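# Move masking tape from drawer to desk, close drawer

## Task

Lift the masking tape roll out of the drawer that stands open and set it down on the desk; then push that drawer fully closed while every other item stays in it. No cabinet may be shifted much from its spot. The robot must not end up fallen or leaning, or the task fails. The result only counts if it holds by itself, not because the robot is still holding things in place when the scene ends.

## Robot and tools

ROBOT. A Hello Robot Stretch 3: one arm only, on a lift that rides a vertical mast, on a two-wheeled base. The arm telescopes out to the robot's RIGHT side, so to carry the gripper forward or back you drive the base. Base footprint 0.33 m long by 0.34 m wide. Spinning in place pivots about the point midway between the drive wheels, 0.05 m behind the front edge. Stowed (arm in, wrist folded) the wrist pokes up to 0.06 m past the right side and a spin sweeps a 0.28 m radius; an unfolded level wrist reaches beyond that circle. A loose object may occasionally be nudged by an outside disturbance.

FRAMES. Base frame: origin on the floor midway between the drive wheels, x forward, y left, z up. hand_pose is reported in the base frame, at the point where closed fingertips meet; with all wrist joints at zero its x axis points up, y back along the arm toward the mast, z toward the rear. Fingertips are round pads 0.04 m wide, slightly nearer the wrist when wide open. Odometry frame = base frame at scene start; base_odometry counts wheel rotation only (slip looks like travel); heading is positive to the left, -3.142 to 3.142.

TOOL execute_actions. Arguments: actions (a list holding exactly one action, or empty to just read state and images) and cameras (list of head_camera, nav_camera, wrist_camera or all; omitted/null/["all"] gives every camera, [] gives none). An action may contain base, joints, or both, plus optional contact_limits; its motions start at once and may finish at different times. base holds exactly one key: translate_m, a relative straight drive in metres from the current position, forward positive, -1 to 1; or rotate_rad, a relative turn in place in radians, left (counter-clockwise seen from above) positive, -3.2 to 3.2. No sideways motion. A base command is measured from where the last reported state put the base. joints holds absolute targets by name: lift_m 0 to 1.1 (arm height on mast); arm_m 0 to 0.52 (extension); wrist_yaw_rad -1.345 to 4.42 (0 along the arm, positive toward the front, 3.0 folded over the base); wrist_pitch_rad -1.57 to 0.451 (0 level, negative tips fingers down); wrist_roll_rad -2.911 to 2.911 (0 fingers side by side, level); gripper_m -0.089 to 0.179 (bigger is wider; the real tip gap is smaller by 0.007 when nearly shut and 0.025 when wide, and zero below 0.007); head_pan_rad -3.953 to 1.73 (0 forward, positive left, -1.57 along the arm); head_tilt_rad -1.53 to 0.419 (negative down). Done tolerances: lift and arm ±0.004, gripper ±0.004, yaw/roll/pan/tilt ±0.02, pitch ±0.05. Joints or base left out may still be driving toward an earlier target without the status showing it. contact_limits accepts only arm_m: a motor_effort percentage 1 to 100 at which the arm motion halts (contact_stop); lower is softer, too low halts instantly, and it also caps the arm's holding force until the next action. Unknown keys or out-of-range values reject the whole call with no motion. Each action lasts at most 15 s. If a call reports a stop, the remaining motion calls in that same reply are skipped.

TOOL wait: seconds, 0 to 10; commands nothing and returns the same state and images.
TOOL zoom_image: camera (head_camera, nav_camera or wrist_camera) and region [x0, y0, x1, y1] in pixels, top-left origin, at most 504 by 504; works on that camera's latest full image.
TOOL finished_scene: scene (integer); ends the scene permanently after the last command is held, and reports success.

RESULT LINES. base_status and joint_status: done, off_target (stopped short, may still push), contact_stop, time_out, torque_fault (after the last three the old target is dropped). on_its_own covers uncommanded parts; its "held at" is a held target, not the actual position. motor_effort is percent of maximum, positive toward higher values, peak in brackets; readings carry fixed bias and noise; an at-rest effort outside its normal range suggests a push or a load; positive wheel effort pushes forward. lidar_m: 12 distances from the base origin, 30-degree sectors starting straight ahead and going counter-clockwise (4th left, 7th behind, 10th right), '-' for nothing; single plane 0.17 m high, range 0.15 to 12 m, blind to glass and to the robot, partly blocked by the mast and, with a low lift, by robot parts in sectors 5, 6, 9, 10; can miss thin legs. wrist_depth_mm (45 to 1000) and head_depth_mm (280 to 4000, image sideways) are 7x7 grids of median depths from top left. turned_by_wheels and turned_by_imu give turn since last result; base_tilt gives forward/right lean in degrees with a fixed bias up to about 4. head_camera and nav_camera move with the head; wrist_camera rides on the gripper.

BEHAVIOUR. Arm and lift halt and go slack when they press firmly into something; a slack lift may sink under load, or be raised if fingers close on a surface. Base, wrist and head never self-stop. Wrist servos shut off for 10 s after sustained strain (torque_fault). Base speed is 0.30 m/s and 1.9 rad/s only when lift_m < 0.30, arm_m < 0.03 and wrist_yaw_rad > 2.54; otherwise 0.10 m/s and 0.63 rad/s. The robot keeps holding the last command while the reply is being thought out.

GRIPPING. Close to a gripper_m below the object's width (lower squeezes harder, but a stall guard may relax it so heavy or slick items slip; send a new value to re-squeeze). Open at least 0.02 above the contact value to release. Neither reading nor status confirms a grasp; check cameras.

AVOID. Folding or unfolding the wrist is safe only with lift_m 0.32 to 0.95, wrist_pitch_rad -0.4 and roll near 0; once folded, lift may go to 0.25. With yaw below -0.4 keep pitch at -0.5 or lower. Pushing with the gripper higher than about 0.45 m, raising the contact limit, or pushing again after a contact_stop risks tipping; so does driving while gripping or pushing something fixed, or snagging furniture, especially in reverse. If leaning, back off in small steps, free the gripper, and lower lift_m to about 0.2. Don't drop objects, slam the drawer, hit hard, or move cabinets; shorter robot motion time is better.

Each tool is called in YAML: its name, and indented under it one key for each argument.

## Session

execute_actions:
  actions: []

Scene clock: 0.00 s.
base_odometry: x=+0.000 y=+0.000 heading=+0.000 (m, m, rad; odometry frame)
turned_by_wheels: +0.000 (rad since the last result)
turned_by_imu: +0.000 (rad since the last result)
base_tilt: forward=+0.5 right=-2.5 (deg)
lidar_m: 1.35 2.30 2.57 2.44 2.06 1.37 1.37 1.93 1.75 1.75 2.11 1.90
head_depth_mm: 1744 1762 1781 1792 1801 1800 1818 / 1806 1833 1843 1853 1877 1891 1899 / 1861 1905 1902 1918 1915 1749 1449 / 1929 1960 1992 1977 2016 1648 1390 / 1994 2033 2028 2061 2094 1667 1432 / 2070 2096 2124 2148 2156 2180 2072 / 2129 2207 2213 2242 2270 2280 2257
base_status: not commanded
joint_positions: lift_m=+0.386 arm_m=+0.001 wrist_yaw_rad=+3.145 wrist_pitch_rad=-0.381 wrist_roll_rad=-0.007 gripper_m=+0.037 head_pan_rad=-0.019 head_tilt_rad=+0.008
joint_status: not commanded
motor_effort: left_wheel=+0 right_wheel=+1 lift_m=+37 arm_m=+0 wrist_yaw_rad=+0 wrist_pitch_rad=+6 wrist_roll_rad=+0 gripper_m=+0 head_pan_rad=+2 head_tilt_rad=+3 (%)
hand_pose: x=-0.0221 y=+0.0832 z=+0.4068 quat_wxyz=(+0.133, +0.691, +0.136, +0.697) (m; base frame)
wrist_depth_mm: - - - - - - - / - - - - - - - / - - - - - - - / 936 934 942 899 888 873 857 / 771 759 766 745 749 709 722 / 645 638 636 634 597 606 613 / 552 553 560 556 538 536 530
pictures: head_camera (sideways: a quarter turn clockwise sets it upright), nav_camera (sideways: a quarter turn counterclockwise sets it upright), wrist_camera
Images, in order (width x height): head_camera 896x504, nav_camera 672x504, wrist_camera 644x364.

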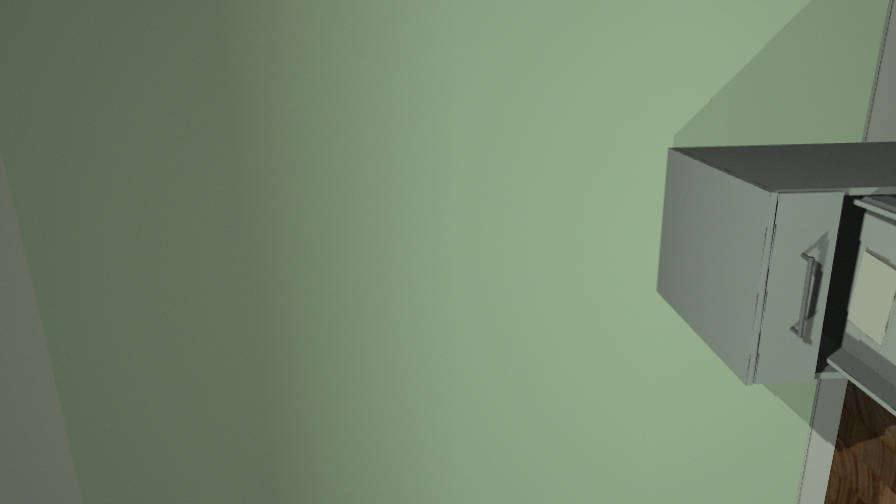

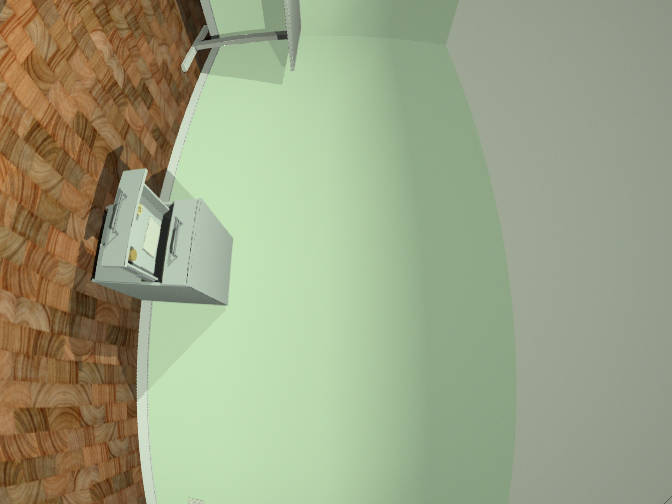

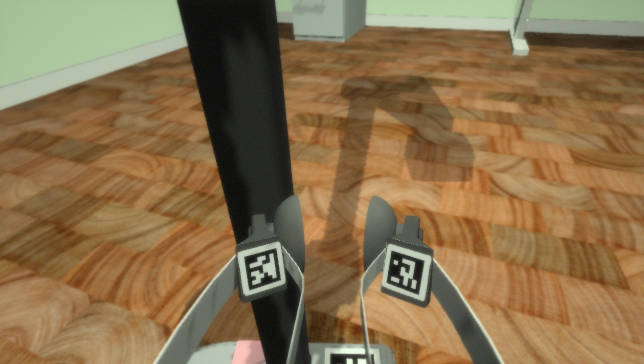

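execute_actions:
  actions:
    - {"joints":{"head_pan_rad":0.15,"head_tilt_rad":-0.65,"lift_m":0.27}}
  cameras: ["head_camera","nav_camera"]

Scene clock: 3.23 s.
base_odometry: x=+0.000 y=+0.000 heading=+0.000 (m, m, rad; odometry frame)
turned_by_wheels: +0.000 (rad since the last result)
turned_by_imu: -0.001 (rad since the last result)
base_tilt: forward=+0.4 right=-2.4 (deg)
lidar_m: 1.35 2.30 2.58 2.44 2.05 1.37 1.37 1.93 1.75 1.75 2.11 1.90
head_depth_mm: 1625 1766 1985 2022 1641 1391 1202 / 1691 1794 1512 1849 1651 1386 1208 / 1787 1901 1516 1537 1646 1406 1221 / 1858 2064 1602 1579 1673 1407 1216 / 1966 2217 2473 1931 1670 1406 1215 / 2067 2341 2584 2075 1684 1412 1219 / 2208 2452 2722 2079 1697 1410 1223
base_status: not commanded
joint_positions: lift_m=+0.271 arm_m=+0.001 wrist_yaw_rad=+3.145 wrist_pitch_rad=-0.381 wrist_roll_rad=-0.007 gripper_m=+0.037 head_pan_rad=+0.143 head_tilt_rad=-0.641
joint_status: all done
motor_effort: left_wheel=+0(1) right_wheel=+1(2) lift_m=+20(32) arm_m=+0(0) wrist_yaw_rad=+0(0) wrist_pitch_rad=+6(6) wrist_roll_rad=+0(1) gripper_m=+1(1) head_pan_rad=+5(20) head_tilt_rad=-5(48) (%)
hand_pose: x=-0.0221 y=+0.0832 z=+0.2916 quat_wxyz=(+0.133, +0.691, +0.136, +0.697) (m; base frame)
wrist_depth_mm: - - - - - - - / - - - - - - - / 977 962 964 923 899 890 867 / 726 722 727 709 700 687 681 / 595 588 584 581 594 574 561 / 505 510 - 516 - 484 476 / 446 - - - 419 419 413
pictures: head_camera (sideways: a quarter turn clockwise sets it upright), nav_camera (sideways: a quarter turn counterclockwise sets it upright)
Images, in order (width x height): head_camera 896x504, nav_camera 672x504.

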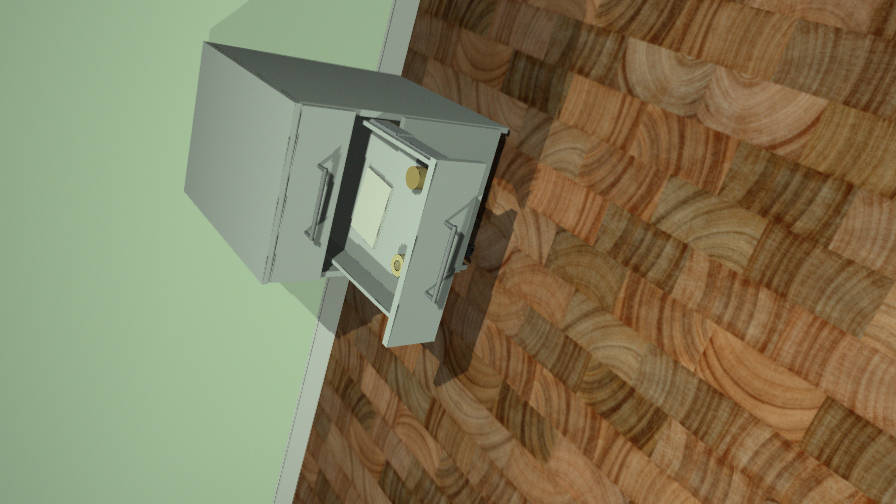

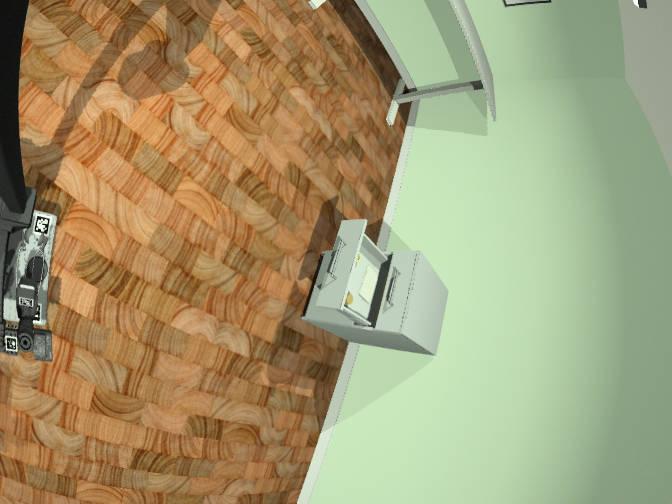

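execute_actions:
  actions:
    - {"base":{"rotate_rad":0.48}}
  cameras: []

execute_actions:
  actions:
    - {"base":{"translate_m":0.80}}
  cameras: []

execute_actions:
  actions:
    - {"base":{"rotate_rad":0.84},"joints":{"head_pan_rad":-1.57,"head_tilt_rad":-0.95,"lift_m":0.75,"wrist_pitch_rad":-0.4}}
  cameras: ["head_camera"]

Scene clock: 10.33 s.
base_odometry: x=+0.000 y=+0.000 heading=+0.480 (m, m, rad; odometry frame)
turned_by_wheels: +0.480 (rad since the last result)
turned_by_imu: +0.471 (rad since the last result)
base_tilt: forward=+0.4 right=-2.4 (deg)
lidar_m: 2.24 2.58 2.44 2.11 1.36 1.37 1.97 1.75 1.74 2.06 1.90 1.35
head_depth_mm: 2088 2257 2423 1836 1645 1393 1212 / 2317 2527 2589 2044 1665 1400 1212 / 2571 2844 2686 2038 1649 1406 1211 / 2887 3164 2678 2046 1677 1405 1221 / 2959 3293 2662 2059 1676 1410 1212 / 2844 3136 2691 2060 1676 1408 1217 / 2682 2968 2705 2074 1691 1408 1219
base_status: done
joint_positions: lift_m=+0.271 arm_m=+0.001 wrist_yaw_rad=+3.145 wrist_pitch_rad=-0.381 wrist_roll_rad=-0.007 gripper_m=+0.037 head_pan_rad=+0.143 head_tilt_rad=-0.642
joint_status: not commanded
motor_effort: left_wheel=-2(5) right_wheel=+3(8) lift_m=+20(21) arm_m=+0(0) wrist_yaw_rad=+0(0) wrist_pitch_rad=+6(6) wrist_roll_rad=+1(0) gripper_m=+0(0) head_pan_rad=+4(3) head_tilt_rad=-5(6) (%)
hand_pose: x=-0.0221 y=+0.0832 z=+0.2916 quat_wxyz=(+0.133, +0.691, +0.136, +0.697) (m; base frame)
wrist_depth_mm: - - - - - - - / - - - - - - - / 986 949 934 911 908 871 868 / 732 733 721 710 691 694 680 / 600 587 583 574 597 568 565 / 509 512 - 511 - 481 480 / 446 - - - 421 416 412
pictures: none
No camera images: the call's "cameras" was empty. Leave "cameras" out to get every camera's image.

Scene clock: 14.77 s.
base_odometry: x=+0.710 y=+0.369 heading=+0.480 (m, m, rad; odometry frame)
turned_by_wheels: +0.000 (rad since the last result)
turned_by_imu: +0.004 (rad since the last result)
base_tilt: forward=+0.4 right=-2.5 (deg)
lidar_m: 1.59 2.20 1.98 2.17 2.39 1.94 2.27 2.32 2.33 1.54 0.75 0.75
head_depth_mm: 1490 1598 1759 1895 1648 1388 1202 / 1635 1789 1983 2032 1655 1390 1214 / 1850 2044 2277 2033 1652 1398 1210 / 2062 2327 2488 2047 1657 1413 1209 / 2009 2536 2580 2063 1671 1405 1218 / 1958 2562 2638 2048 1690 1416 1221 / 1976 2383 2520 2059 1696 1415 1222
base_status: done
joint_positions: lift_m=+0.271 arm_m=+0.001 wrist_yaw_rad=+3.145 wrist_pitch_rad=-0.381 wrist_roll_rad=-0.007 gripper_m=+0.037 head_pan_rad=+0.143 head_tilt_rad=-0.643
joint_status: not commanded
motor_effort: left_wheel=-1(5) right_wheel=+3(8) lift_m=+20(21) arm_m=+0(0) wrist_yaw_rad=+0(0) wrist_pitch_rad=+6(6) wrist_roll_rad=+0(0) gripper_m=+1(1) head_pan_rad=+4(3) head_tilt_rad=-5(5) (%)
hand_pose: x=-0.0221 y=+0.0832 z=+0.2915 quat_wxyz=(+0.133, +0.691, +0.136, +0.697) (m; base frame)
wrist_depth_mm: - - - - - - - / - - - - - - - / 978 942 950 924 902 870 874 / 742 731 727 711 710 693 686 / 601 596 588 581 590 567 558 / 498 523 - 519 - 484 474 / 450 - - - 419 417 413
pictures: none
No camera images: the call's "cameras" was empty. Leave "cameras" out to get every camera's image.

Scene clock: 19.97 s.
base_odometry: x=+0.710 y=+0.369 heading=+1.320 (m, m, rad; odometry frame)
turned_by_wheels: +0.840 (rad since the last result)
turned_by_imu: +0.825 (rad since the last result)
base_tilt: forward=+0.5 right=-2.5 (deg)
lidar_m: 1.98 2.18 2.44 1.95 2.03 2.37 2.32 1.79 0.77 0.75 1.44 2.09
head_depth_mm: 1248 1083 1662 1500 1365 - 1125 / 1205 1013 996 1068 906 1196 1151 / 1215 1023 1002 1068 968 - - / 1221 1017 1006 1073 938 1194 1152 / 1293 1445 1668 1494 1352 1214 1123 / 1326 1572 1756 1548 1375 1234 1122 / 1341 1584 1775 1568 1372 1232 1124
base_status: done
joint_positions: lift_m=+0.749 arm_m=+0.001 wrist_yaw_rad=+3.145 wrist_pitch_rad=-0.413 wrist_roll_rad=-0.007 gripper_m=+0.037 head_pan_rad=-1.563 head_tilt_rad=-0.938
joint_status: all done
motor_effort: left_wheel=-1(7) right_wheel=+3(8) lift_m=+51(53) arm_m=+0(0) wrist_yaw_rad=+0(0) wrist_pitch_rad=+6(6) wrist_roll_rad=+0(0) gripper_m=+0(0) head_pan_rad=-3(42) head_tilt_rad=-7(36) (%)
hand_pose: x=-0.0220 y=+0.0793 z=+0.7632 quat_wxyz=(+0.144, +0.689, +0.147, +0.695) (m; base frame)
wrist_depth_mm: - - - - - - - / - - - - - - - / - - - - - - - / - - - - - - - / - - - - - - - / - - - - - - - / 927 925 905 894 894 880 884
pictures: head_camera (sideways: a quarter turn clockwise sets it upright)
Images, in order (width x height): head_camera 896x504.

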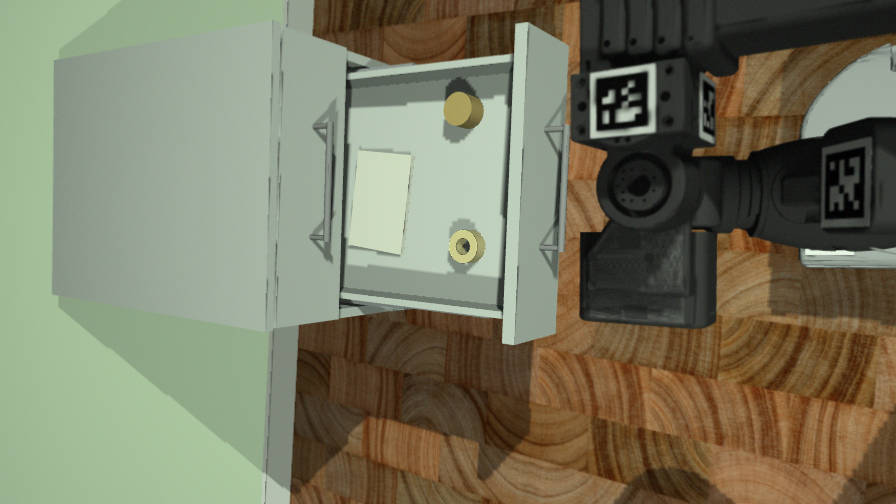

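execute_actions:
  actions:
    - {"joints":{"wrist_yaw_rad":0.0,"lift_m":0.82},"base":{"translate_m":0.015}}
  cameras: []

execute_actions:
  actions:
    - {"joints":{"wrist_pitch_rad":-1.57,"gripper_m":0.10}}
  cameras: []

execute_actions:
  actions:
    - {"joints":{"arm_m":0.45}}
  cameras: ["head_camera","wrist_camera"]

Scene clock: 34.93 s.
base_odometry: x=+0.713 y=+0.384 heading=+1.320 (m, m, rad; odometry frame)
turned_by_wheels: +0.000 (rad since the last result)
turned_by_imu: -0.001 (rad since the last result)
base_tilt: forward=+0.4 right=-2.4 (deg)
lidar_m: 1.96 2.17 2.44 1.95 2.04 2.39 2.33 1.79 0.77 0.75 1.44 2.10
head_depth_mm: 1222 1030 1066 1505 - - 1121 / 1211 1016 995 1058 - - 1150 / 1219 1018 1006 - - - 1158 / 1227 1021 1015 1072 1307 1232 1146 / 1311 1491 1702 1519 1353 1238 1127 / 1331 1569 1739 1561 1374 1232 1126 / 1345 1581 1769 1562 1378 1234 1122
base_status: done
joint_positions: lift_m=+0.819 arm_m=+0.001 wrist_yaw_rad=+0.003 wrist_pitch_rad=-0.414 wrist_roll_rad=-0.007 gripper_m=+0.037 head_pan_rad=-1.563 head_tilt_rad=-0.938
joint_status: all done
motor_effort: left_wheel=-1(4) right_wheel=+2(6) lift_m=+51(52) arm_m=+0(1) wrist_yaw_rad=-3(3) wrist_pitch_rad=+6(6) wrist_roll_rad=+0(0) gripper_m=+0(0) head_pan_rad=-3(3) head_tilt_rad=-7(8) (%)
hand_pose: x=-0.0209 y=-0.3707 z=+0.8331 quat_wxyz=(+0.695, +0.147, -0.689, -0.144) (m; base frame)
wrist_depth_mm: - - - - - 958 931 / - - - 900 877 - - / - - - 645 648 - - / - - - 619 598 - - / - - - 744 697 - - / - - - 660 624 - - / - 980 953 583 561 956 938
pictures: none
No camera images: the call's "cameras" was empty. Leave "cameras" out to get every camera's image.

Scene clock: 36.33 s.
base_odometry: x=+0.713 y=+0.384 heading=+1.320 (m, m, rad; odometry frame)
turned_by_wheels: +0.000 (rad since the last result)
turned_by_imu: +0.000 (rad since the last result)
base_tilt: forward=+0.5 right=-2.4 (deg)
lidar_m: 1.97 2.16 2.44 1.95 2.04 2.39 2.34 1.78 0.77 0.75 1.44 2.10
head_depth_mm: 1224 1032 1064 1523 - - 1120 / 1210 1012 997 1069 - - - / 1218 1017 1003 1070 - - - / 1229 1025 1017 1072 988 1253 1135 / 1316 1474 1699 1524 1350 1243 1126 / 1336 1573 1752 1556 1370 1235 1125 / 1351 1594 1762 1546 1371 1232 1131
base_status: not commanded
joint_positions: lift_m=+0.819 arm_m=+0.001 wrist_yaw_rad=+0.002 wrist_pitch_rad=-1.564 wrist_roll_rad=-0.007 gripper_m=+0.100 head_pan_rad=-1.563 head_tilt_rad=-0.938
joint_status: all done
motor_effort: left_wheel=-2(2) right_wheel=+3(3) lift_m=+52(51) arm_m=+0(0) wrist_yaw_rad=-3(3) wrist_pitch_rad=-2(6) wrist_roll_rad=+1(0) gripper_m=+1(84) head_pan_rad=-3(2) head_tilt_rad=-7(6) (%)
hand_pose: x=-0.0217 y=-0.1234 z=+0.7018 quat_wxyz=(+0.504, +0.501, -0.499, -0.496) (m; base frame)
wrist_depth_mm: 818 802 785 799 781 760 756 / 857 844 818 812 811 791 786 / 866 860 868 835 815 819 815 / 913 902 888 882 - 844 834 / 949 944 909 914 - 891 849 / 992 971 943 948 920 881 889 / - - 979 972 965 943 927
pictures: none
No camera images: the call's "cameras" was empty. Leave "cameras" out to get every camera's image.

Scene clock: 40.83 s.
base_odometry: x=+0.713 y=+0.384 heading=+1.320 (m, m, rad; odometry frame)
turned_by_wheels: +0.000 (rad since the last result)
turned_by_imu: -0.001 (rad since the last result)
base_tilt: forward=+0.4 right=-2.4 (deg)
lidar_m: 1.96 2.16 2.43 1.95 2.03 2.38 2.34 1.79 0.77 0.75 1.44 2.11
head_depth_mm: 1244 - - - 1307 1210 1115 / - 990 1015 1062 1308 1229 1147 / - 993 1010 1065 1310 1225 1156 / 1215 1023 1012 1069 1309 1237 1152 / 1317 1489 1696 1530 1349 1237 1127 / 1335 1566 1760 1542 1373 1236 1121 / 1344 1595 1783 1550 1385 1243 1127
base_status: not commanded
joint_positions: lift_m=+0.819 arm_m=+0.450 wrist_yaw_rad=+0.000 wrist_pitch_rad=-1.565 wrist_roll_rad=-0.007 gripper_m=+0.100 head_pan_rad=-1.563 head_tilt_rad=-0.938
joint_status: all done
motor_effort: left_wheel=-2(2) right_wheel=+3(3) lift_m=+51(51) arm_m=+4(6) wrist_yaw_rad=+0(3) wrist_pitch_rad=-2(2) wrist_roll_rad=+0(0) gripper_m=+1(0) head_pan_rad=-3(2) head_tilt_rad=-7(7) (%)
hand_pose: x=-0.0216 y=-0.5720 z=+0.7018 quat_wxyz=(+0.503, +0.500, -0.499, -0.497) (m; base frame)
wrist_depth_mm: 823 810 797 422 420 417 750 / 829 824 816 443 436 429 787 / 887 854 838 461 450 423 810 / 897 879 889 470 468 459 842 / 933 926 449 437 444 453 875 / 988 954 958 950 911 892 894 / - - 984 953 961 940 910
pictures: head_camera (sideways: a quarter turn clockwise sets it upright), wrist_camera
Images, in order (width x height): head_camera 896x504, wrist_camera 644x364.

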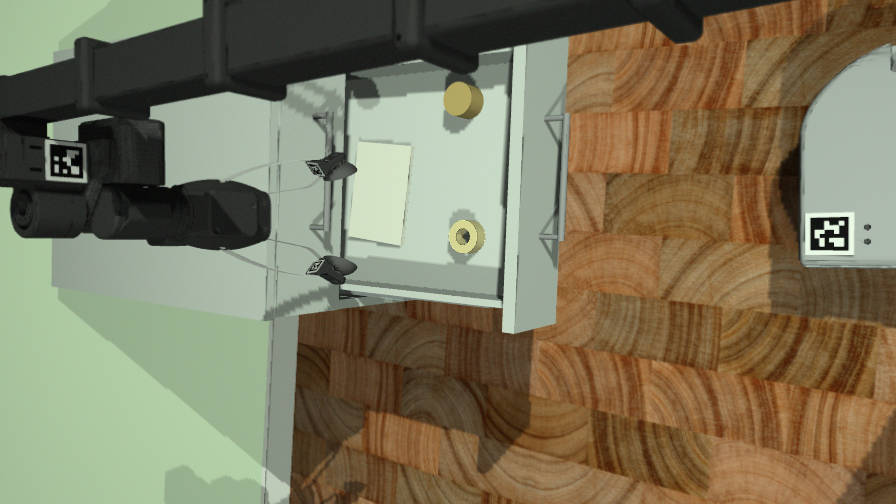

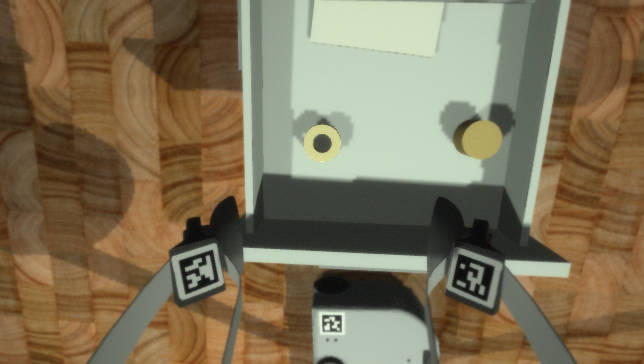

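execute_actions:
  actions:
    - {"joints":{"arm_m":0.51,"lift_m":0.70},"base":{"translate_m":0.016}}
  cameras: ["head_camera","wrist_camera"]

Scene clock: 46.23 s.
base_odometry: x=+0.717 y=+0.399 heading=+1.319 (m, m, rad; odometry frame)
turned_by_wheels: +0.000 (rad since the last result)
turned_by_imu: -0.001 (rad since the last result)
base_tilt: forward=+0.4 right=-2.4 (deg)
lidar_m: 1.95 2.15 2.44 1.95 2.03 2.40 2.36 1.79 0.77 0.75 1.44 2.10
head_depth_mm: 1226 1010 985 1565 - - - / 1213 1036 1004 1067 1305 1231 1146 / 1220 - 1012 1067 1299 1234 1150 / 1215 1014 1042 1055 1311 1232 1151 / 1326 1528 1737 1554 1356 1232 1126 / 1336 1565 1759 1556 1374 1240 1126 / 1347 1587 1766 1552 1380 1241 1118
base_status: done
joint_positions: lift_m=+0.701 arm_m=+0.510 wrist_yaw_rad=+0.000 wrist_pitch_rad=-1.566 wrist_roll_rad=-0.007 gripper_m=+0.100 head_pan_rad=-1.563 head_tilt_rad=-0.938
joint_status: all done
motor_effort: left_wheel=-1(2) right_wheel=+3(8) lift_m=+20(45) arm_m=+4(3) wrist_yaw_rad=-1(1) wrist_pitch_rad=-2(2) wrist_roll_rad=+0(0) gripper_m=+1(0) head_pan_rad=-3(3) head_tilt_rad=-7(8) (%)
hand_pose: x=-0.0216 y=-0.6318 z=+0.5829 quat_wxyz=(+0.503, +0.500, -0.499, -0.497) (m; base frame)
wrist_depth_mm: 707 692 324 315 201 195 209 / 735 717 338 331 319 322 311 / 763 749 349 342 340 333 323 / 785 769 365 353 352 344 311 / 817 795 368 370 362 356 318 / 855 846 381 381 376 367 351 / 870 868 330 326 333 336 330
pictures: head_camera (sideways: a quarter turn clockwise sets it upright), wrist_camera
Images, in order (width x height): head_camera 896x504, wrist_camera 644x364.

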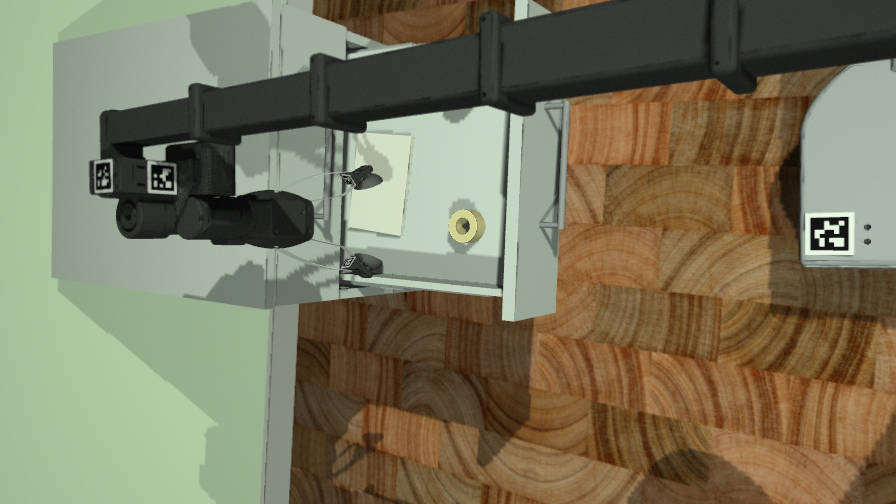

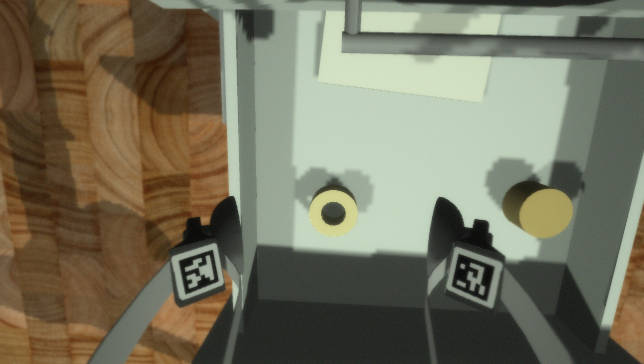

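execute_actions:
  actions:
    - {"joints":{"lift_m":0.62,"gripper_m":0.095}}
  cameras: ["head_camera","wrist_camera"]

Scene clock: 52.07 s.
base_odometry: x=+0.717 y=+0.399 heading=+1.319 (m, m, rad; odometry frame)
turned_by_wheels: +0.000 (rad since the last result)
turned_by_imu: -0.001 (rad since the last result)
base_tilt: forward=+0.4 right=-2.5 (deg)
lidar_m: 1.95 2.15 2.44 1.95 2.04 2.39 2.35 1.79 0.77 0.75 1.45 2.10
head_depth_mm: 1228 1010 993 1459 1297 1246 - / 1205 1037 1001 - 1316 1232 - / 1218 1074 1040 1072 1304 1222 1157 / 1224 1044 1014 1055 1309 1235 1151 / 1320 1523 1723 1542 1347 1233 1120 / 1328 1566 1765 1543 1379 1233 1128 / 1349 1588 1774 1550 1386 1241 1132
base_status: not commanded
joint_positions: lift_m=+0.621 arm_m=+0.510 wrist_yaw_rad=+0.000 wrist_pitch_rad=-1.566 wrist_roll_rad=-0.007 gripper_m=+0.095 head_pan_rad=-1.563 head_tilt_rad=-0.938
joint_status: all done
motor_effort: left_wheel=-1(1) right_wheel=+3(3) lift_m=+20(21) arm_m=+4(4) wrist_yaw_rad=-1(1) wrist_pitch_rad=-2(2) wrist_roll_rad=+1(0) gripper_m=+0(31) head_pan_rad=-2(3) head_tilt_rad=-7(8) (%)
hand_pose: x=-0.0216 y=-0.6318 z=+0.5029 quat_wxyz=(+0.503, +0.500, -0.499, -0.497) (m; base frame)
wrist_depth_mm: 620 621 246 243 237 234 238 / 646 640 255 256 245 242 246 / 671 659 262 265 260 257 252 / 702 686 268 274 271 266 263 / 728 715 284 271 282 274 239 / 758 753 293 295 290 282 281 / 777 776 298 303 302 295 291
pictures: head_camera (sideways: a quarter turn clockwise sets it upright), wrist_camera
Images, in order (width x height): head_camera 896x504, wrist_camera 644x364.

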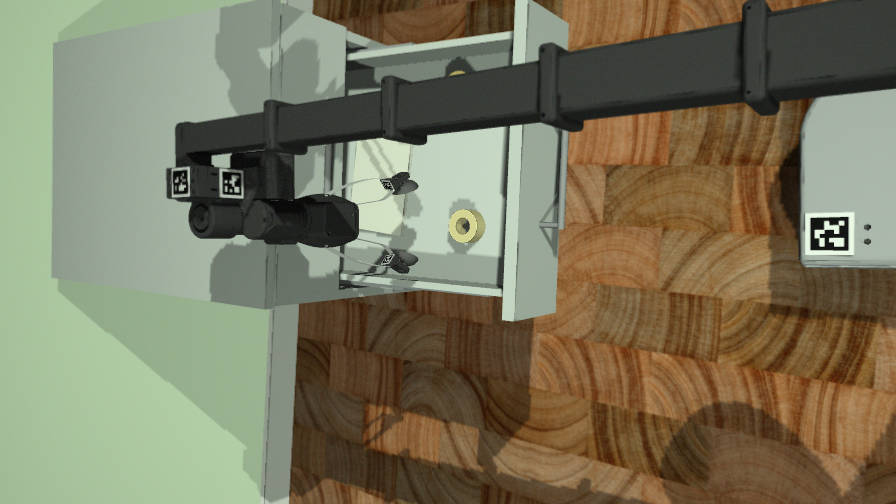

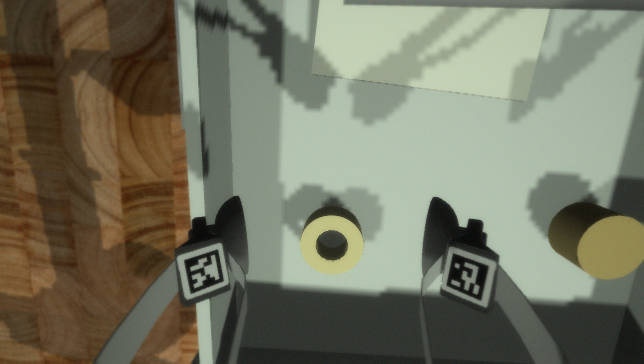

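execute_actions:
  actions:
    - {"joints":{"arm_m":0.474,"gripper_m":0.088,"lift_m":0.57}}
  cameras: ["head_camera","wrist_camera"]

Scene clock: 59.47 s.
base_odometry: x=+0.717 y=+0.399 heading=+1.319 (m, m, rad; odometry frame)
turned_by_wheels: +0.000 (rad since the last result)
turned_by_imu: -0.001 (rad since the last result)
base_tilt: forward=+0.4 right=-2.4 (deg)
lidar_m: 1.95 2.15 2.44 1.95 2.03 2.40 2.35 1.78 0.77 0.75 1.44 2.11
head_depth_mm: 1224 1014 1000 1457 1294 1245 1117 / 1214 1013 986 1085 - 1212 - / 1215 1040 - 1065 1309 1238 1161 / 1226 1018 1017 1056 1308 1237 1154 / 1312 1522 1753 1540 1354 1239 1120 / 1337 1574 1757 1548 1371 1244 1127 / 1340 1586 1752 1558 1364 1242 1129
base_status: not commanded
joint_positions: lift_m=+0.571 arm_m=+0.474 wrist_yaw_rad=+0.000 wrist_pitch_rad=-1.566 wrist_roll_rad=-0.007 gripper_m=+0.088 head_pan_rad=-1.563 head_tilt_rad=-0.938
joint_status: all done
motor_effort: left_wheel=-1(1) right_wheel=+3(3) lift_m=+20(20) arm_m=-4(3) wrist_yaw_rad=+0(1) wrist_pitch_rad=-2(2) wrist_roll_rad=+1(0) gripper_m=+0(40) head_pan_rad=-3(3) head_tilt_rad=-7(8) (%)
hand_pose: x=-0.0216 y=-0.5965 z=+0.4529 quat_wxyz=(+0.503, +0.500, -0.499, -0.497) (m; base frame)
wrist_depth_mm: 585 165 202 201 199 189 192 / 603 180 210 208 205 203 200 / 625 182 217 214 212 209 207 / 642 630 224 220 218 217 212 / 674 648 231 206 227 223 222 / 692 681 244 241 237 231 229 / 713 721 250 249 245 244 238
pictures: head_camera (sideways: a quarter turn clockwise sets it upright), wrist_camera
Images, in order (width x height): head_camera 896x504, wrist_camera 644x364.

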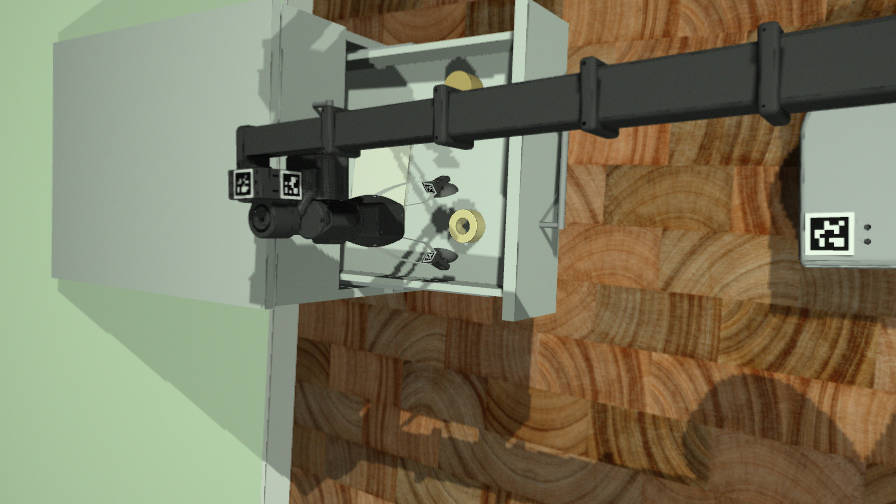

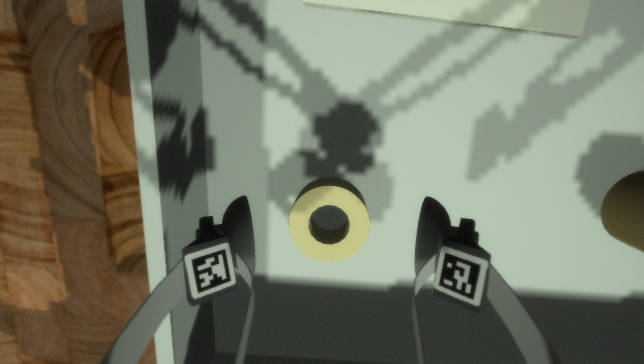

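execute_actions:
  actions:
    - {"joints":{"arm_m":0.470,"lift_m":0.535}}
  cameras: ["wrist_camera"]

Scene clock: 62.63 s.
base_odometry: x=+0.717 y=+0.399 heading=+1.319 (m, m, rad; odometry frame)
turned_by_wheels: +0.000 (rad since the last result)
turned_by_imu: -0.001 (rad since the last result)
base_tilt: forward=+0.4 right=-2.4 (deg)
lidar_m: 1.95 2.15 2.43 1.95 2.03 2.40 2.35 1.79 0.77 0.75 1.44 2.11
head_depth_mm: 1224 1010 994 1461 1304 1221 1114 / 1214 1013 993 1082 - - - / 1215 1017 - 1062 1310 1230 1155 / 1226 1024 1010 1050 1315 1223 1152 / 1314 1512 1737 1548 1349 1228 1117 / 1338 1564 1761 1548 1381 1239 1125 / 1347 1590 1752 1557 1373 1240 1131
base_status: not commanded
joint_positions: lift_m=+0.536 arm_m=+0.470 wrist_yaw_rad=+0.000 wrist_pitch_rad=-1.566 wrist_roll_rad=-0.007 gripper_m=+0.088 head_pan_rad=-1.563 head_tilt_rad=-0.938
joint_status: all done
motor_effort: left_wheel=-1(1) right_wheel=+3(3) lift_m=+21(21) arm_m=-4(4) wrist_yaw_rad=+0(0) wrist_pitch_rad=-2(2) wrist_roll_rad=+0(0) gripper_m=+1(0) head_pan_rad=-4(3) head_tilt_rad=-7(8) (%)
hand_pose: x=-0.0216 y=-0.5925 z=+0.4179 quat_wxyz=(+0.503, +0.501, -0.499, -0.497) (m; base frame)
wrist_depth_mm: 542 144 172 169 167 165 163 / 560 145 177 174 172 170 168 / 586 147 183 181 178 176 174 / 610 148 189 186 185 181 179 / 630 149 195 170 191 188 185 / 658 150 205 202 199 194 192 / 674 185 212 209 206 204 200
pictures: wrist_camera
Images, in order (width x height): wrist_camera 644x364.

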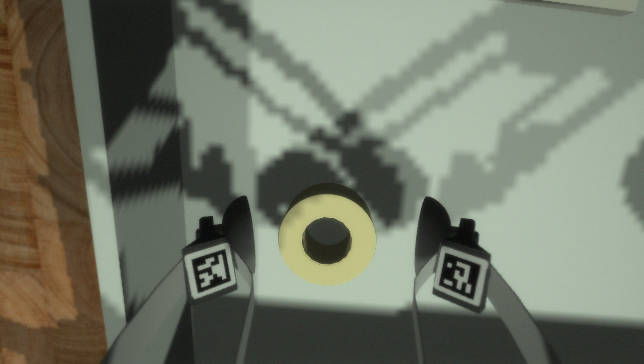

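execute_actions:
  actions:
    - {"joints":{"lift_m":0.527}}
  cameras: []

execute_actions:
  actions:
    - {"joints":{"gripper_m":0.022}}
  cameras: ["wrist_camera"]

execute_actions:
  actions:
    - {"joints":{"lift_m":0.62}}
  cameras: ["wrist_camera"]

Scene clock: 66.00 s.
base_odometry: x=+0.717 y=+0.399 heading=+1.319 (m, m, rad; odometry frame)
turned_by_wheels: +0.000 (rad since the last result)
turned_by_imu: -0.001 (rad since the last result)
base_tilt: forward=+0.4 right=-2.5 (deg)
lidar_m: 1.96 2.15 2.44 1.95 2.03 2.40 2.35 1.78 0.77 0.75 1.45 2.11
head_depth_mm: 1228 1009 997 1456 1301 1230 1111 / 1214 1010 992 1087 - - - / 1216 1018 - 1066 1306 1226 1154 / 1224 1021 1010 1054 1298 1240 1153 / 1322 1525 1740 1545 1359 1227 1127 / 1330 1582 1762 1557 1379 1234 1127 / 1342 1591 1773 1540 1377 1239 1124
base_status: not commanded
joint_positions: lift_m=+0.528 arm_m=+0.470 wrist_yaw_rad=+0.000 wrist_pitch_rad=-1.566 wrist_roll_rad=-0.007 gripper_m=+0.088 head_pan_rad=-1.563 head_tilt_rad=-0.938
joint_status: all done
motor_effort: left_wheel=-1(1) right_wheel=+3(3) lift_m=+18(20) arm_m=-4(4) wrist_yaw_rad=+0(0) wrist_pitch_rad=-1(2) wrist_roll_rad=+0(0) gripper_m=+0(0) head_pan_rad=-3(2) head_tilt_rad=-8(7) (%)
hand_pose: x=-0.0216 y=-0.5923 z=+0.4100 quat_wxyz=(+0.503, +0.501, -0.499, -0.497) (m; base frame)
wrist_depth_mm: 114 143 165 162 160 158 156 / 334 145 169 168 165 163 161 / 574 146 176 173 171 168 166 / 593 148 181 177 176 174 172 / 624 149 187 160 182 180 178 / 652 142 196 192 191 185 185 / 679 164 204 200 198 195 191
pictures: none
No camera images: the call's "cameras" was empty. Leave "cameras" out to get every camera's image.

Scene clock: 67.13 s.
base_odometry: x=+0.717 y=+0.399 heading=+1.319 (m, m, rad; odometry frame)
turned_by_wheels: +0.000 (rad since the last result)
turned_by_imu: +0.000 (rad since the last result)
base_tilt: forward=+0.4 right=-2.4 (deg)
lidar_m: 1.95 2.15 2.44 1.95 2.03 2.39 2.36 1.79 0.77 0.75 1.45 2.10
head_depth_mm: 1224 1016 992 1458 1315 1227 1111 / 1209 1012 993 1086 - - - / 1216 1020 - 1057 1299 1230 1155 / 1221 1021 1012 1048 1310 1244 1149 / 1309 1518 1718 1555 1352 1233 1128 / 1327 1574 1764 1548 1367 1240 1126 / 1341 1600 1772 1560 1372 1240 1124
base_status: not commanded
joint_positions: lift_m=+0.528 arm_m=+0.470 wrist_yaw_rad=+0.000 wrist_pitch_rad=-1.573 wrist_roll_rad=-0.007 gripper_m=+0.023 head_pan_rad=-1.563 head_tilt_rad=-0.938
joint_status: all done
motor_effort: left_wheel=-1(1) right_wheel=+2(3) lift_m=+18(18) arm_m=-3(3) wrist_yaw_rad=-1(0) wrist_pitch_rad=+2(1) wrist_roll_rad=+0(0) gripper_m=-11(90) head_pan_rad=-3(2) head_tilt_rad=-7(6) (%)
hand_pose: x=-0.0216 y=-0.5906 z=+0.4102 quat_wxyz=(+0.501, +0.502, -0.497, -0.499) (m; base frame)
wrist_depth_mm: 326 143 165 164 161 160 157 / 559 144 171 169 166 164 162 / 572 146 177 174 172 170 168 / 606 148 184 180 179 176 174 / 625 149 190 163 181 182 180 / 649 151 200 194 195 188 187 / 684 143 208 203 199 197 193
pictures: wrist_camera
Images, in order (width x height): wrist_camera 644x364.

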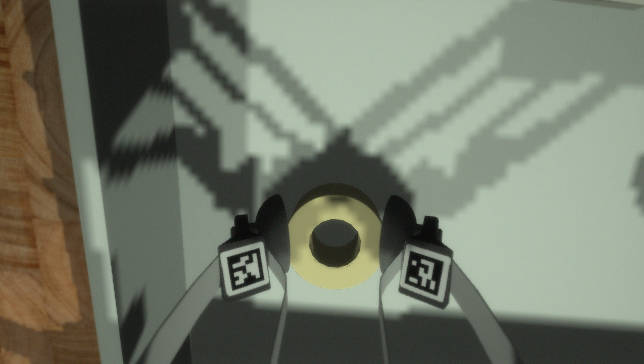

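Scene clock: 68.80 s.
base_odometry: x=+0.717 y=+0.399 heading=+1.319 (m, m, rad; odometry frame)
turned_by_wheels: +0.000 (rad since the last result)
turned_by_imu: +0.000 (rad since the last result)
base_tilt: forward=+0.4 right=-2.4 (deg)
lidar_m: 1.95 2.15 2.44 1.95 2.04 2.40 2.35 1.79 0.77 0.75 1.44 2.10
head_depth_mm: 1224 1010 993 1456 1299 1243 - / 1206 1040 964 - 1302 1236 - / 1220 1069 1139 1067 1309 1227 1162 / 1216 1016 1013 1051 1310 1225 1151 / 1322 1516 1742 1546 1350 1233 1126 / 1327 1563 1771 1556 1384 1231 1124 / 1351 1593 1775 1546 1376 1241 1132
base_status: not commanded
joint_positions: lift_m=+0.619 arm_m=+0.470 wrist_yaw_rad=+0.000 wrist_pitch_rad=-1.570 wrist_roll_rad=-0.007 gripper_m=+0.023 head_pan_rad=-1.563 head_tilt_rad=-0.938
joint_status: all done
motor_effort: left_wheel=-1(2) right_wheel=+3(3) lift_m=+51(54) arm_m=-3(3) wrist_yaw_rad=-1(1) wrist_pitch_rad=+0(1) wrist_roll_rad=+0(0) gripper_m=-10(11) head_pan_rad=-3(3) head_tilt_rad=-7(6) (%)
hand_pose: x=-0.0216 y=-0.5914 z=+0.5019 quat_wxyz=(+0.502, +0.502, -0.498, -0.498) (m; base frame)
wrist_depth_mm: 616 617 245 246 235 233 236 / 656 641 253 255 251 248 246 / 666 668 264 262 259 255 253 / 708 685 272 270 271 264 230 / 719 720 237 162 275 274 271 / 755 741 301 292 293 283 280 / 789 769 255 268 270 274 276
pictures: wrist_camera
Images, in order (width x height): wrist_camera 644x364.

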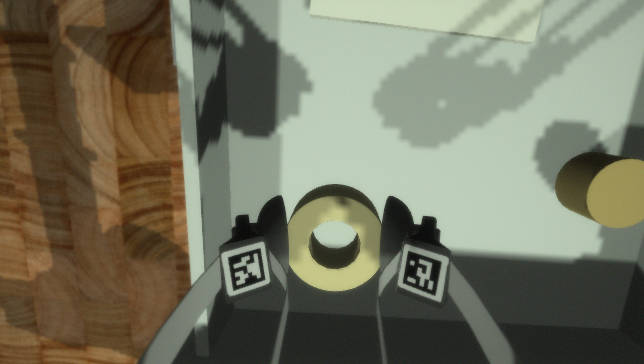

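execute_actions:
  actions:
    - {"joints":{"lift_m":0.85,"head_pan_rad":0.0,"head_tilt_rad":-0.35}}
  cameras: []

execute_actions:
  actions:
    - {"joints":{"arm_m":0.0,"lift_m":1.1},"base":{"translate_m":0.45}}

Scene clock: 74.37 s.
base_odometry: x=+0.717 y=+0.399 heading=+1.319 (m, m, rad; odometry frame)
turned_by_wheels: +0.000 (rad since the last result)
turned_by_imu: -0.001 (rad since the last result)
base_tilt: forward=+0.4 right=-2.4 (deg)
lidar_m: 1.95 2.15 2.44 1.95 2.04 2.40 2.35 1.78 0.77 0.75 1.44 2.11
head_depth_mm: 2028 2169 2265 2523 2292 1761 1427 / 2021 2194 2287 2552 2299 1755 1426 / 2034 2200 2287 2574 2302 1764 1422 / 2078 2228 2124 2578 2243 1783 1445 / 2091 2263 2385 2621 2329 1784 1449 / 2133 2257 2443 2679 2353 1792 1456 / 2128 2293 2447 2688 2344 1793 1457
base_status: not commanded
joint_positions: lift_m=+0.849 arm_m=+0.470 wrist_yaw_rad=+0.000 wrist_pitch_rad=-1.570 wrist_roll_rad=-0.007 gripper_m=+0.023 head_pan_rad=-0.007 head_tilt_rad=-0.359
joint_status: all done
motor_effort: left_wheel=-1(0) right_wheel=+3(2) lift_m=+51(53) arm_m=-4(3) wrist_yaw_rad=+0(1) wrist_pitch_rad=+0(0) wrist_roll_rad=+0(0) gripper_m=-10(10) head_pan_rad=+5(42) head_tilt_rad=+5(47) (%)
hand_pose: x=-0.0216 y=-0.5914 z=+0.7319 quat_wxyz=(+0.502, +0.502, -0.498, -0.498) (m; base frame)
wrist_depth_mm: 839 847 818 453 441 410 775 / 887 851 856 476 464 459 798 / 923 882 873 488 485 460 844 / 923 928 923 501 503 490 854 / 991 955 957 162 501 484 884 / - - - 165 - 947 908 / - - - - 979 968 967
pictures: none
No camera images: the call's "cameras" was empty. Leave "cameras" out to get every camera's image.

Scene clock: 80.43 s.
base_odometry: x=+0.829 y=+0.835 heading=+1.319 (m, m, rad; odometry frame)
turned_by_wheels: +0.000 (rad since the last result)
turned_by_imu: +0.001 (rad since the last result)
base_tilt: forward=+0.4 right=-2.4 (deg)
lidar_m: 1.50 1.78 1.94 2.36 2.08 2.84 2.80 1.05 0.84 1.39 1.49 1.80
head_depth_mm: 1621 1746 1555 2017 2128 1759 1439 / 1627 1765 1577 2038 2174 1781 1438 / 1667 1797 1608 2063 2186 1784 1430 / 1679 1795 1625 2057 2188 1767 1434 / 1698 1819 1888 2110 2242 1777 1452 / 1707 1821 1956 2124 2267 1788 1464 / 1722 1839 1973 2142 2268 1795 1443
base_status: done
joint_positions: lift_m=+1.099 arm_m=+0.001 wrist_yaw_rad=+0.000 wrist_pitch_rad=-1.569 wrist_roll_rad=-0.007 gripper_m=+0.023 head_pan_rad=-0.007 head_tilt_rad=-0.359
joint_status: all done
motor_effort: left_wheel=-2(2) right_wheel=+3(8) lift_m=+51(53) arm_m=-4(4) wrist_yaw_rad=+0(0) wrist_pitch_rad=+0(0) wrist_roll_rad=+0(0) gripper_m=-11(10) head_pan_rad=+4(4) head_tilt_rad=+5(6) (%)
hand_pose: x=-0.0216 y=-0.1224 z=+0.9819 quat_wxyz=(+0.502, +0.501, -0.498, -0.498) (m; base frame)
wrist_depth_mm: - - - - - - - / - - - - - - - / - - - - - - - / - - - - - - - / - - - 162 - - - / - - - - - - - / - - - - - - -
pictures: head_camera (sideways: a quarter turn clockwise sets it upright), nav_camera (sideways: a quarter turn counterclockwise sets it upright), wrist_camera
Images, in order (width x height): head_camera 896x504, nav_camera 672x504, wrist_camera 644x364.

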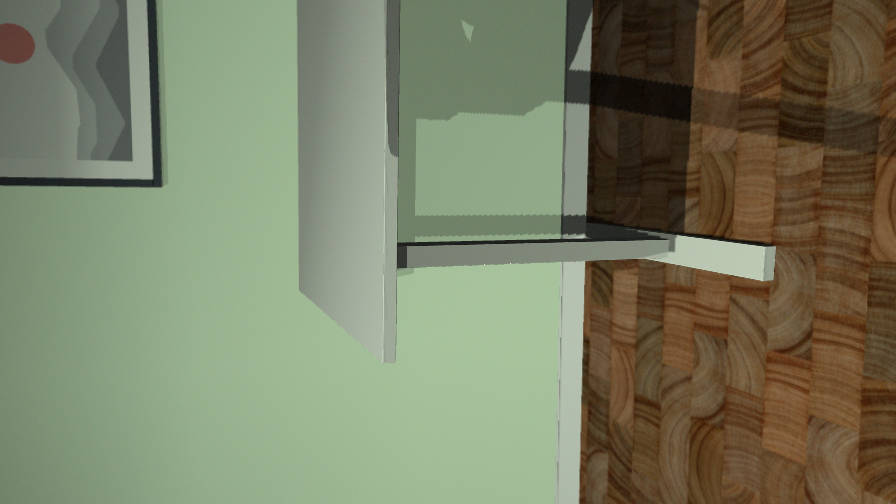

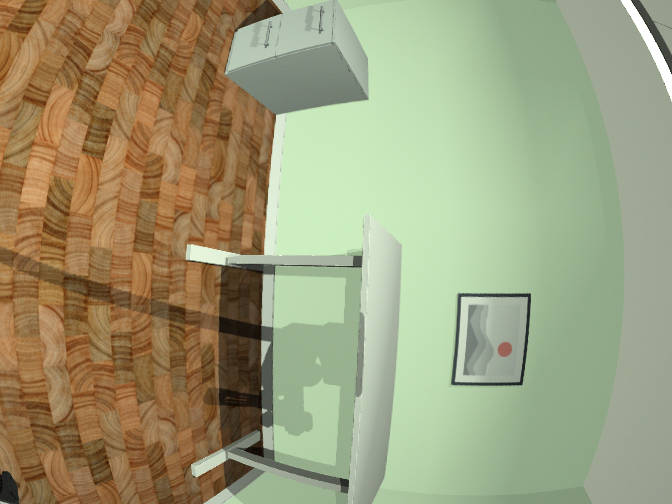

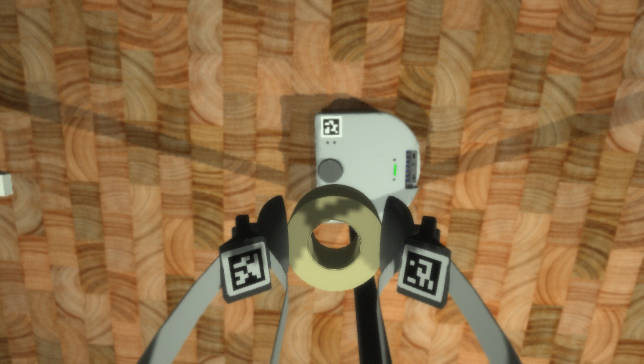

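execute_actions:
  actions:
    - {"base":{"rotate_rad":-0.46}}
  cameras: []

execute_actions:
  actions:
    - {"base":{"translate_m":1.0},"joints":{"wrist_pitch_rad":-1.15,"head_tilt_rad":-0.7,"head_pan_rad":0.46}}
  cameras: ["head_camera","nav_camera"]

Scene clock: 89.07 s.
base_odometry: x=+0.829 y=+0.835 heading=+0.859 (m, m, rad; odometry frame)
turned_by_wheels: -0.460 (rad since the last result)
turned_by_imu: -0.455 (rad since the last result)
base_tilt: forward=+0.4 right=-2.4 (deg)
lidar_m: 1.81 1.50 1.79 2.38 2.11 2.06 2.83 2.80 0.99 0.84 1.40 1.52
head_depth_mm: 1936 2033 1759 2200 2213 1749 1421 / 1954 2084 1775 2413 2104 1761 1427 / 1864 2016 1617 2320 2322 1780 1435 / 1814 1954 1612 2221 2314 1780 1442 / 1725 1865 1640 2132 2237 1789 1449 / 1663 1787 1660 2030 2165 1787 1456 / 1606 1735 1676 1963 2094 1808 1463
base_status: done
joint_positions: lift_m=+1.099 arm_m=+0.001 wrist_yaw_rad=+0.000 wrist_pitch_rad=-1.569 wrist_roll_rad=-0.007 gripper_m=+0.023 head_pan_rad=-0.007 head_tilt_rad=-0.359
joint_status: not commanded
motor_effort: left_wheel=+1(4) right_wheel=-1(4) lift_m=+51(51) arm_m=-4(4) wrist_yaw_rad=+0(0) wrist_pitch_rad=+0(0) wrist_roll_rad=+0(1) gripper_m=-10(10) head_pan_rad=+4(4) head_tilt_rad=+6(6) (%)
hand_pose: x=-0.0216 y=-0.1224 z=+0.9819 quat_wxyz=(+0.502, +0.501, -0.498, -0.498) (m; base frame)
wrist_depth_mm: - - - - - - - / - - - - - - - / - - - - - - - / - - - - - - - / - - - 162 - - - / - - - - - - - / - - - - - - -
pictures: none
No camera images: the call's "cameras" was empty. Leave "cameras" out to get every camera's image.

Scene clock: 100.57 s.
base_odometry: x=+1.482 y=+1.593 heading=+0.860 (m, m, rad; odometry frame)
turned_by_wheels: +0.000 (rad since the last result)
turned_by_imu: +0.004 (rad since the last result)
base_tilt: forward=+0.4 right=-2.5 (deg)
lidar_m: 1.03 1.02 0.75 1.67 2.72 2.85 3.73 1.29 1.28 1.04 1.03 0.88
head_depth_mm: 853 845 631 501 414 354 1189 / 860 851 635 501 416 362 1183 / 867 860 632 502 416 364 1185 / 873 861 639 505 418 364 1188 / 881 868 642 506 418 373 1196 / 888 877 644 509 421 374 1191 / 899 875 647 509 422 383 1195
base_status: done
joint_positions: lift_m=+1.099 arm_m=+0.001 wrist_yaw_rad=+0.000 wrist_pitch_rad=-1.160 wrist_roll_rad=-0.007 gripper_m=+0.023 head_pan_rad=+0.453 head_tilt_rad=-0.691
joint_status: all done
motor_effort: left_wheel=+1(5) right_wheel=+0(2) lift_m=+51(51) arm_m=-3(4) wrist_yaw_rad=-1(0) wrist_pitch_rad=+5(4) wrist_roll_rad=+0(0) gripper_m=-10(11) head_pan_rad=+4(32) head_tilt_rad=-5(36) (%)
hand_pose: x=-0.0216 y=-0.2263 z=+0.9936 quat_wxyz=(+0.594, +0.389, -0.589, -0.386) (m; base frame)
wrist_depth_mm: 907 - - - - - - / - - - - - - - / - - - - - - - / - - - - - - - / - - - 162 - - - / - - - 166 - - - / - - - - - - -
pictures: head_camera (sideways: a quarter turn clockwise sets it upright), nav_camera (sideways: a quarter turn counterclockwise sets it upright)
Images, in order (width x height): head_camera 896x504, nav_camera 672x504.

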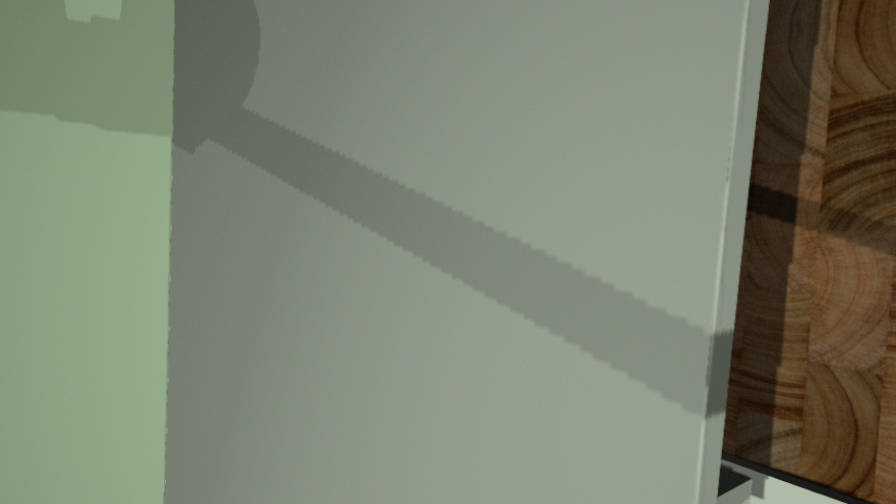

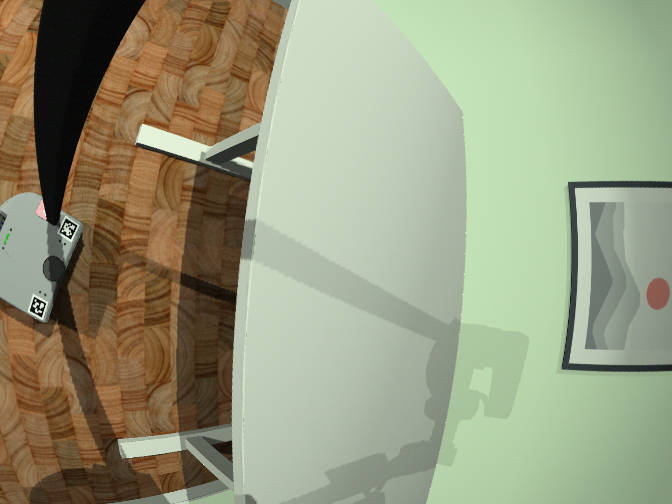

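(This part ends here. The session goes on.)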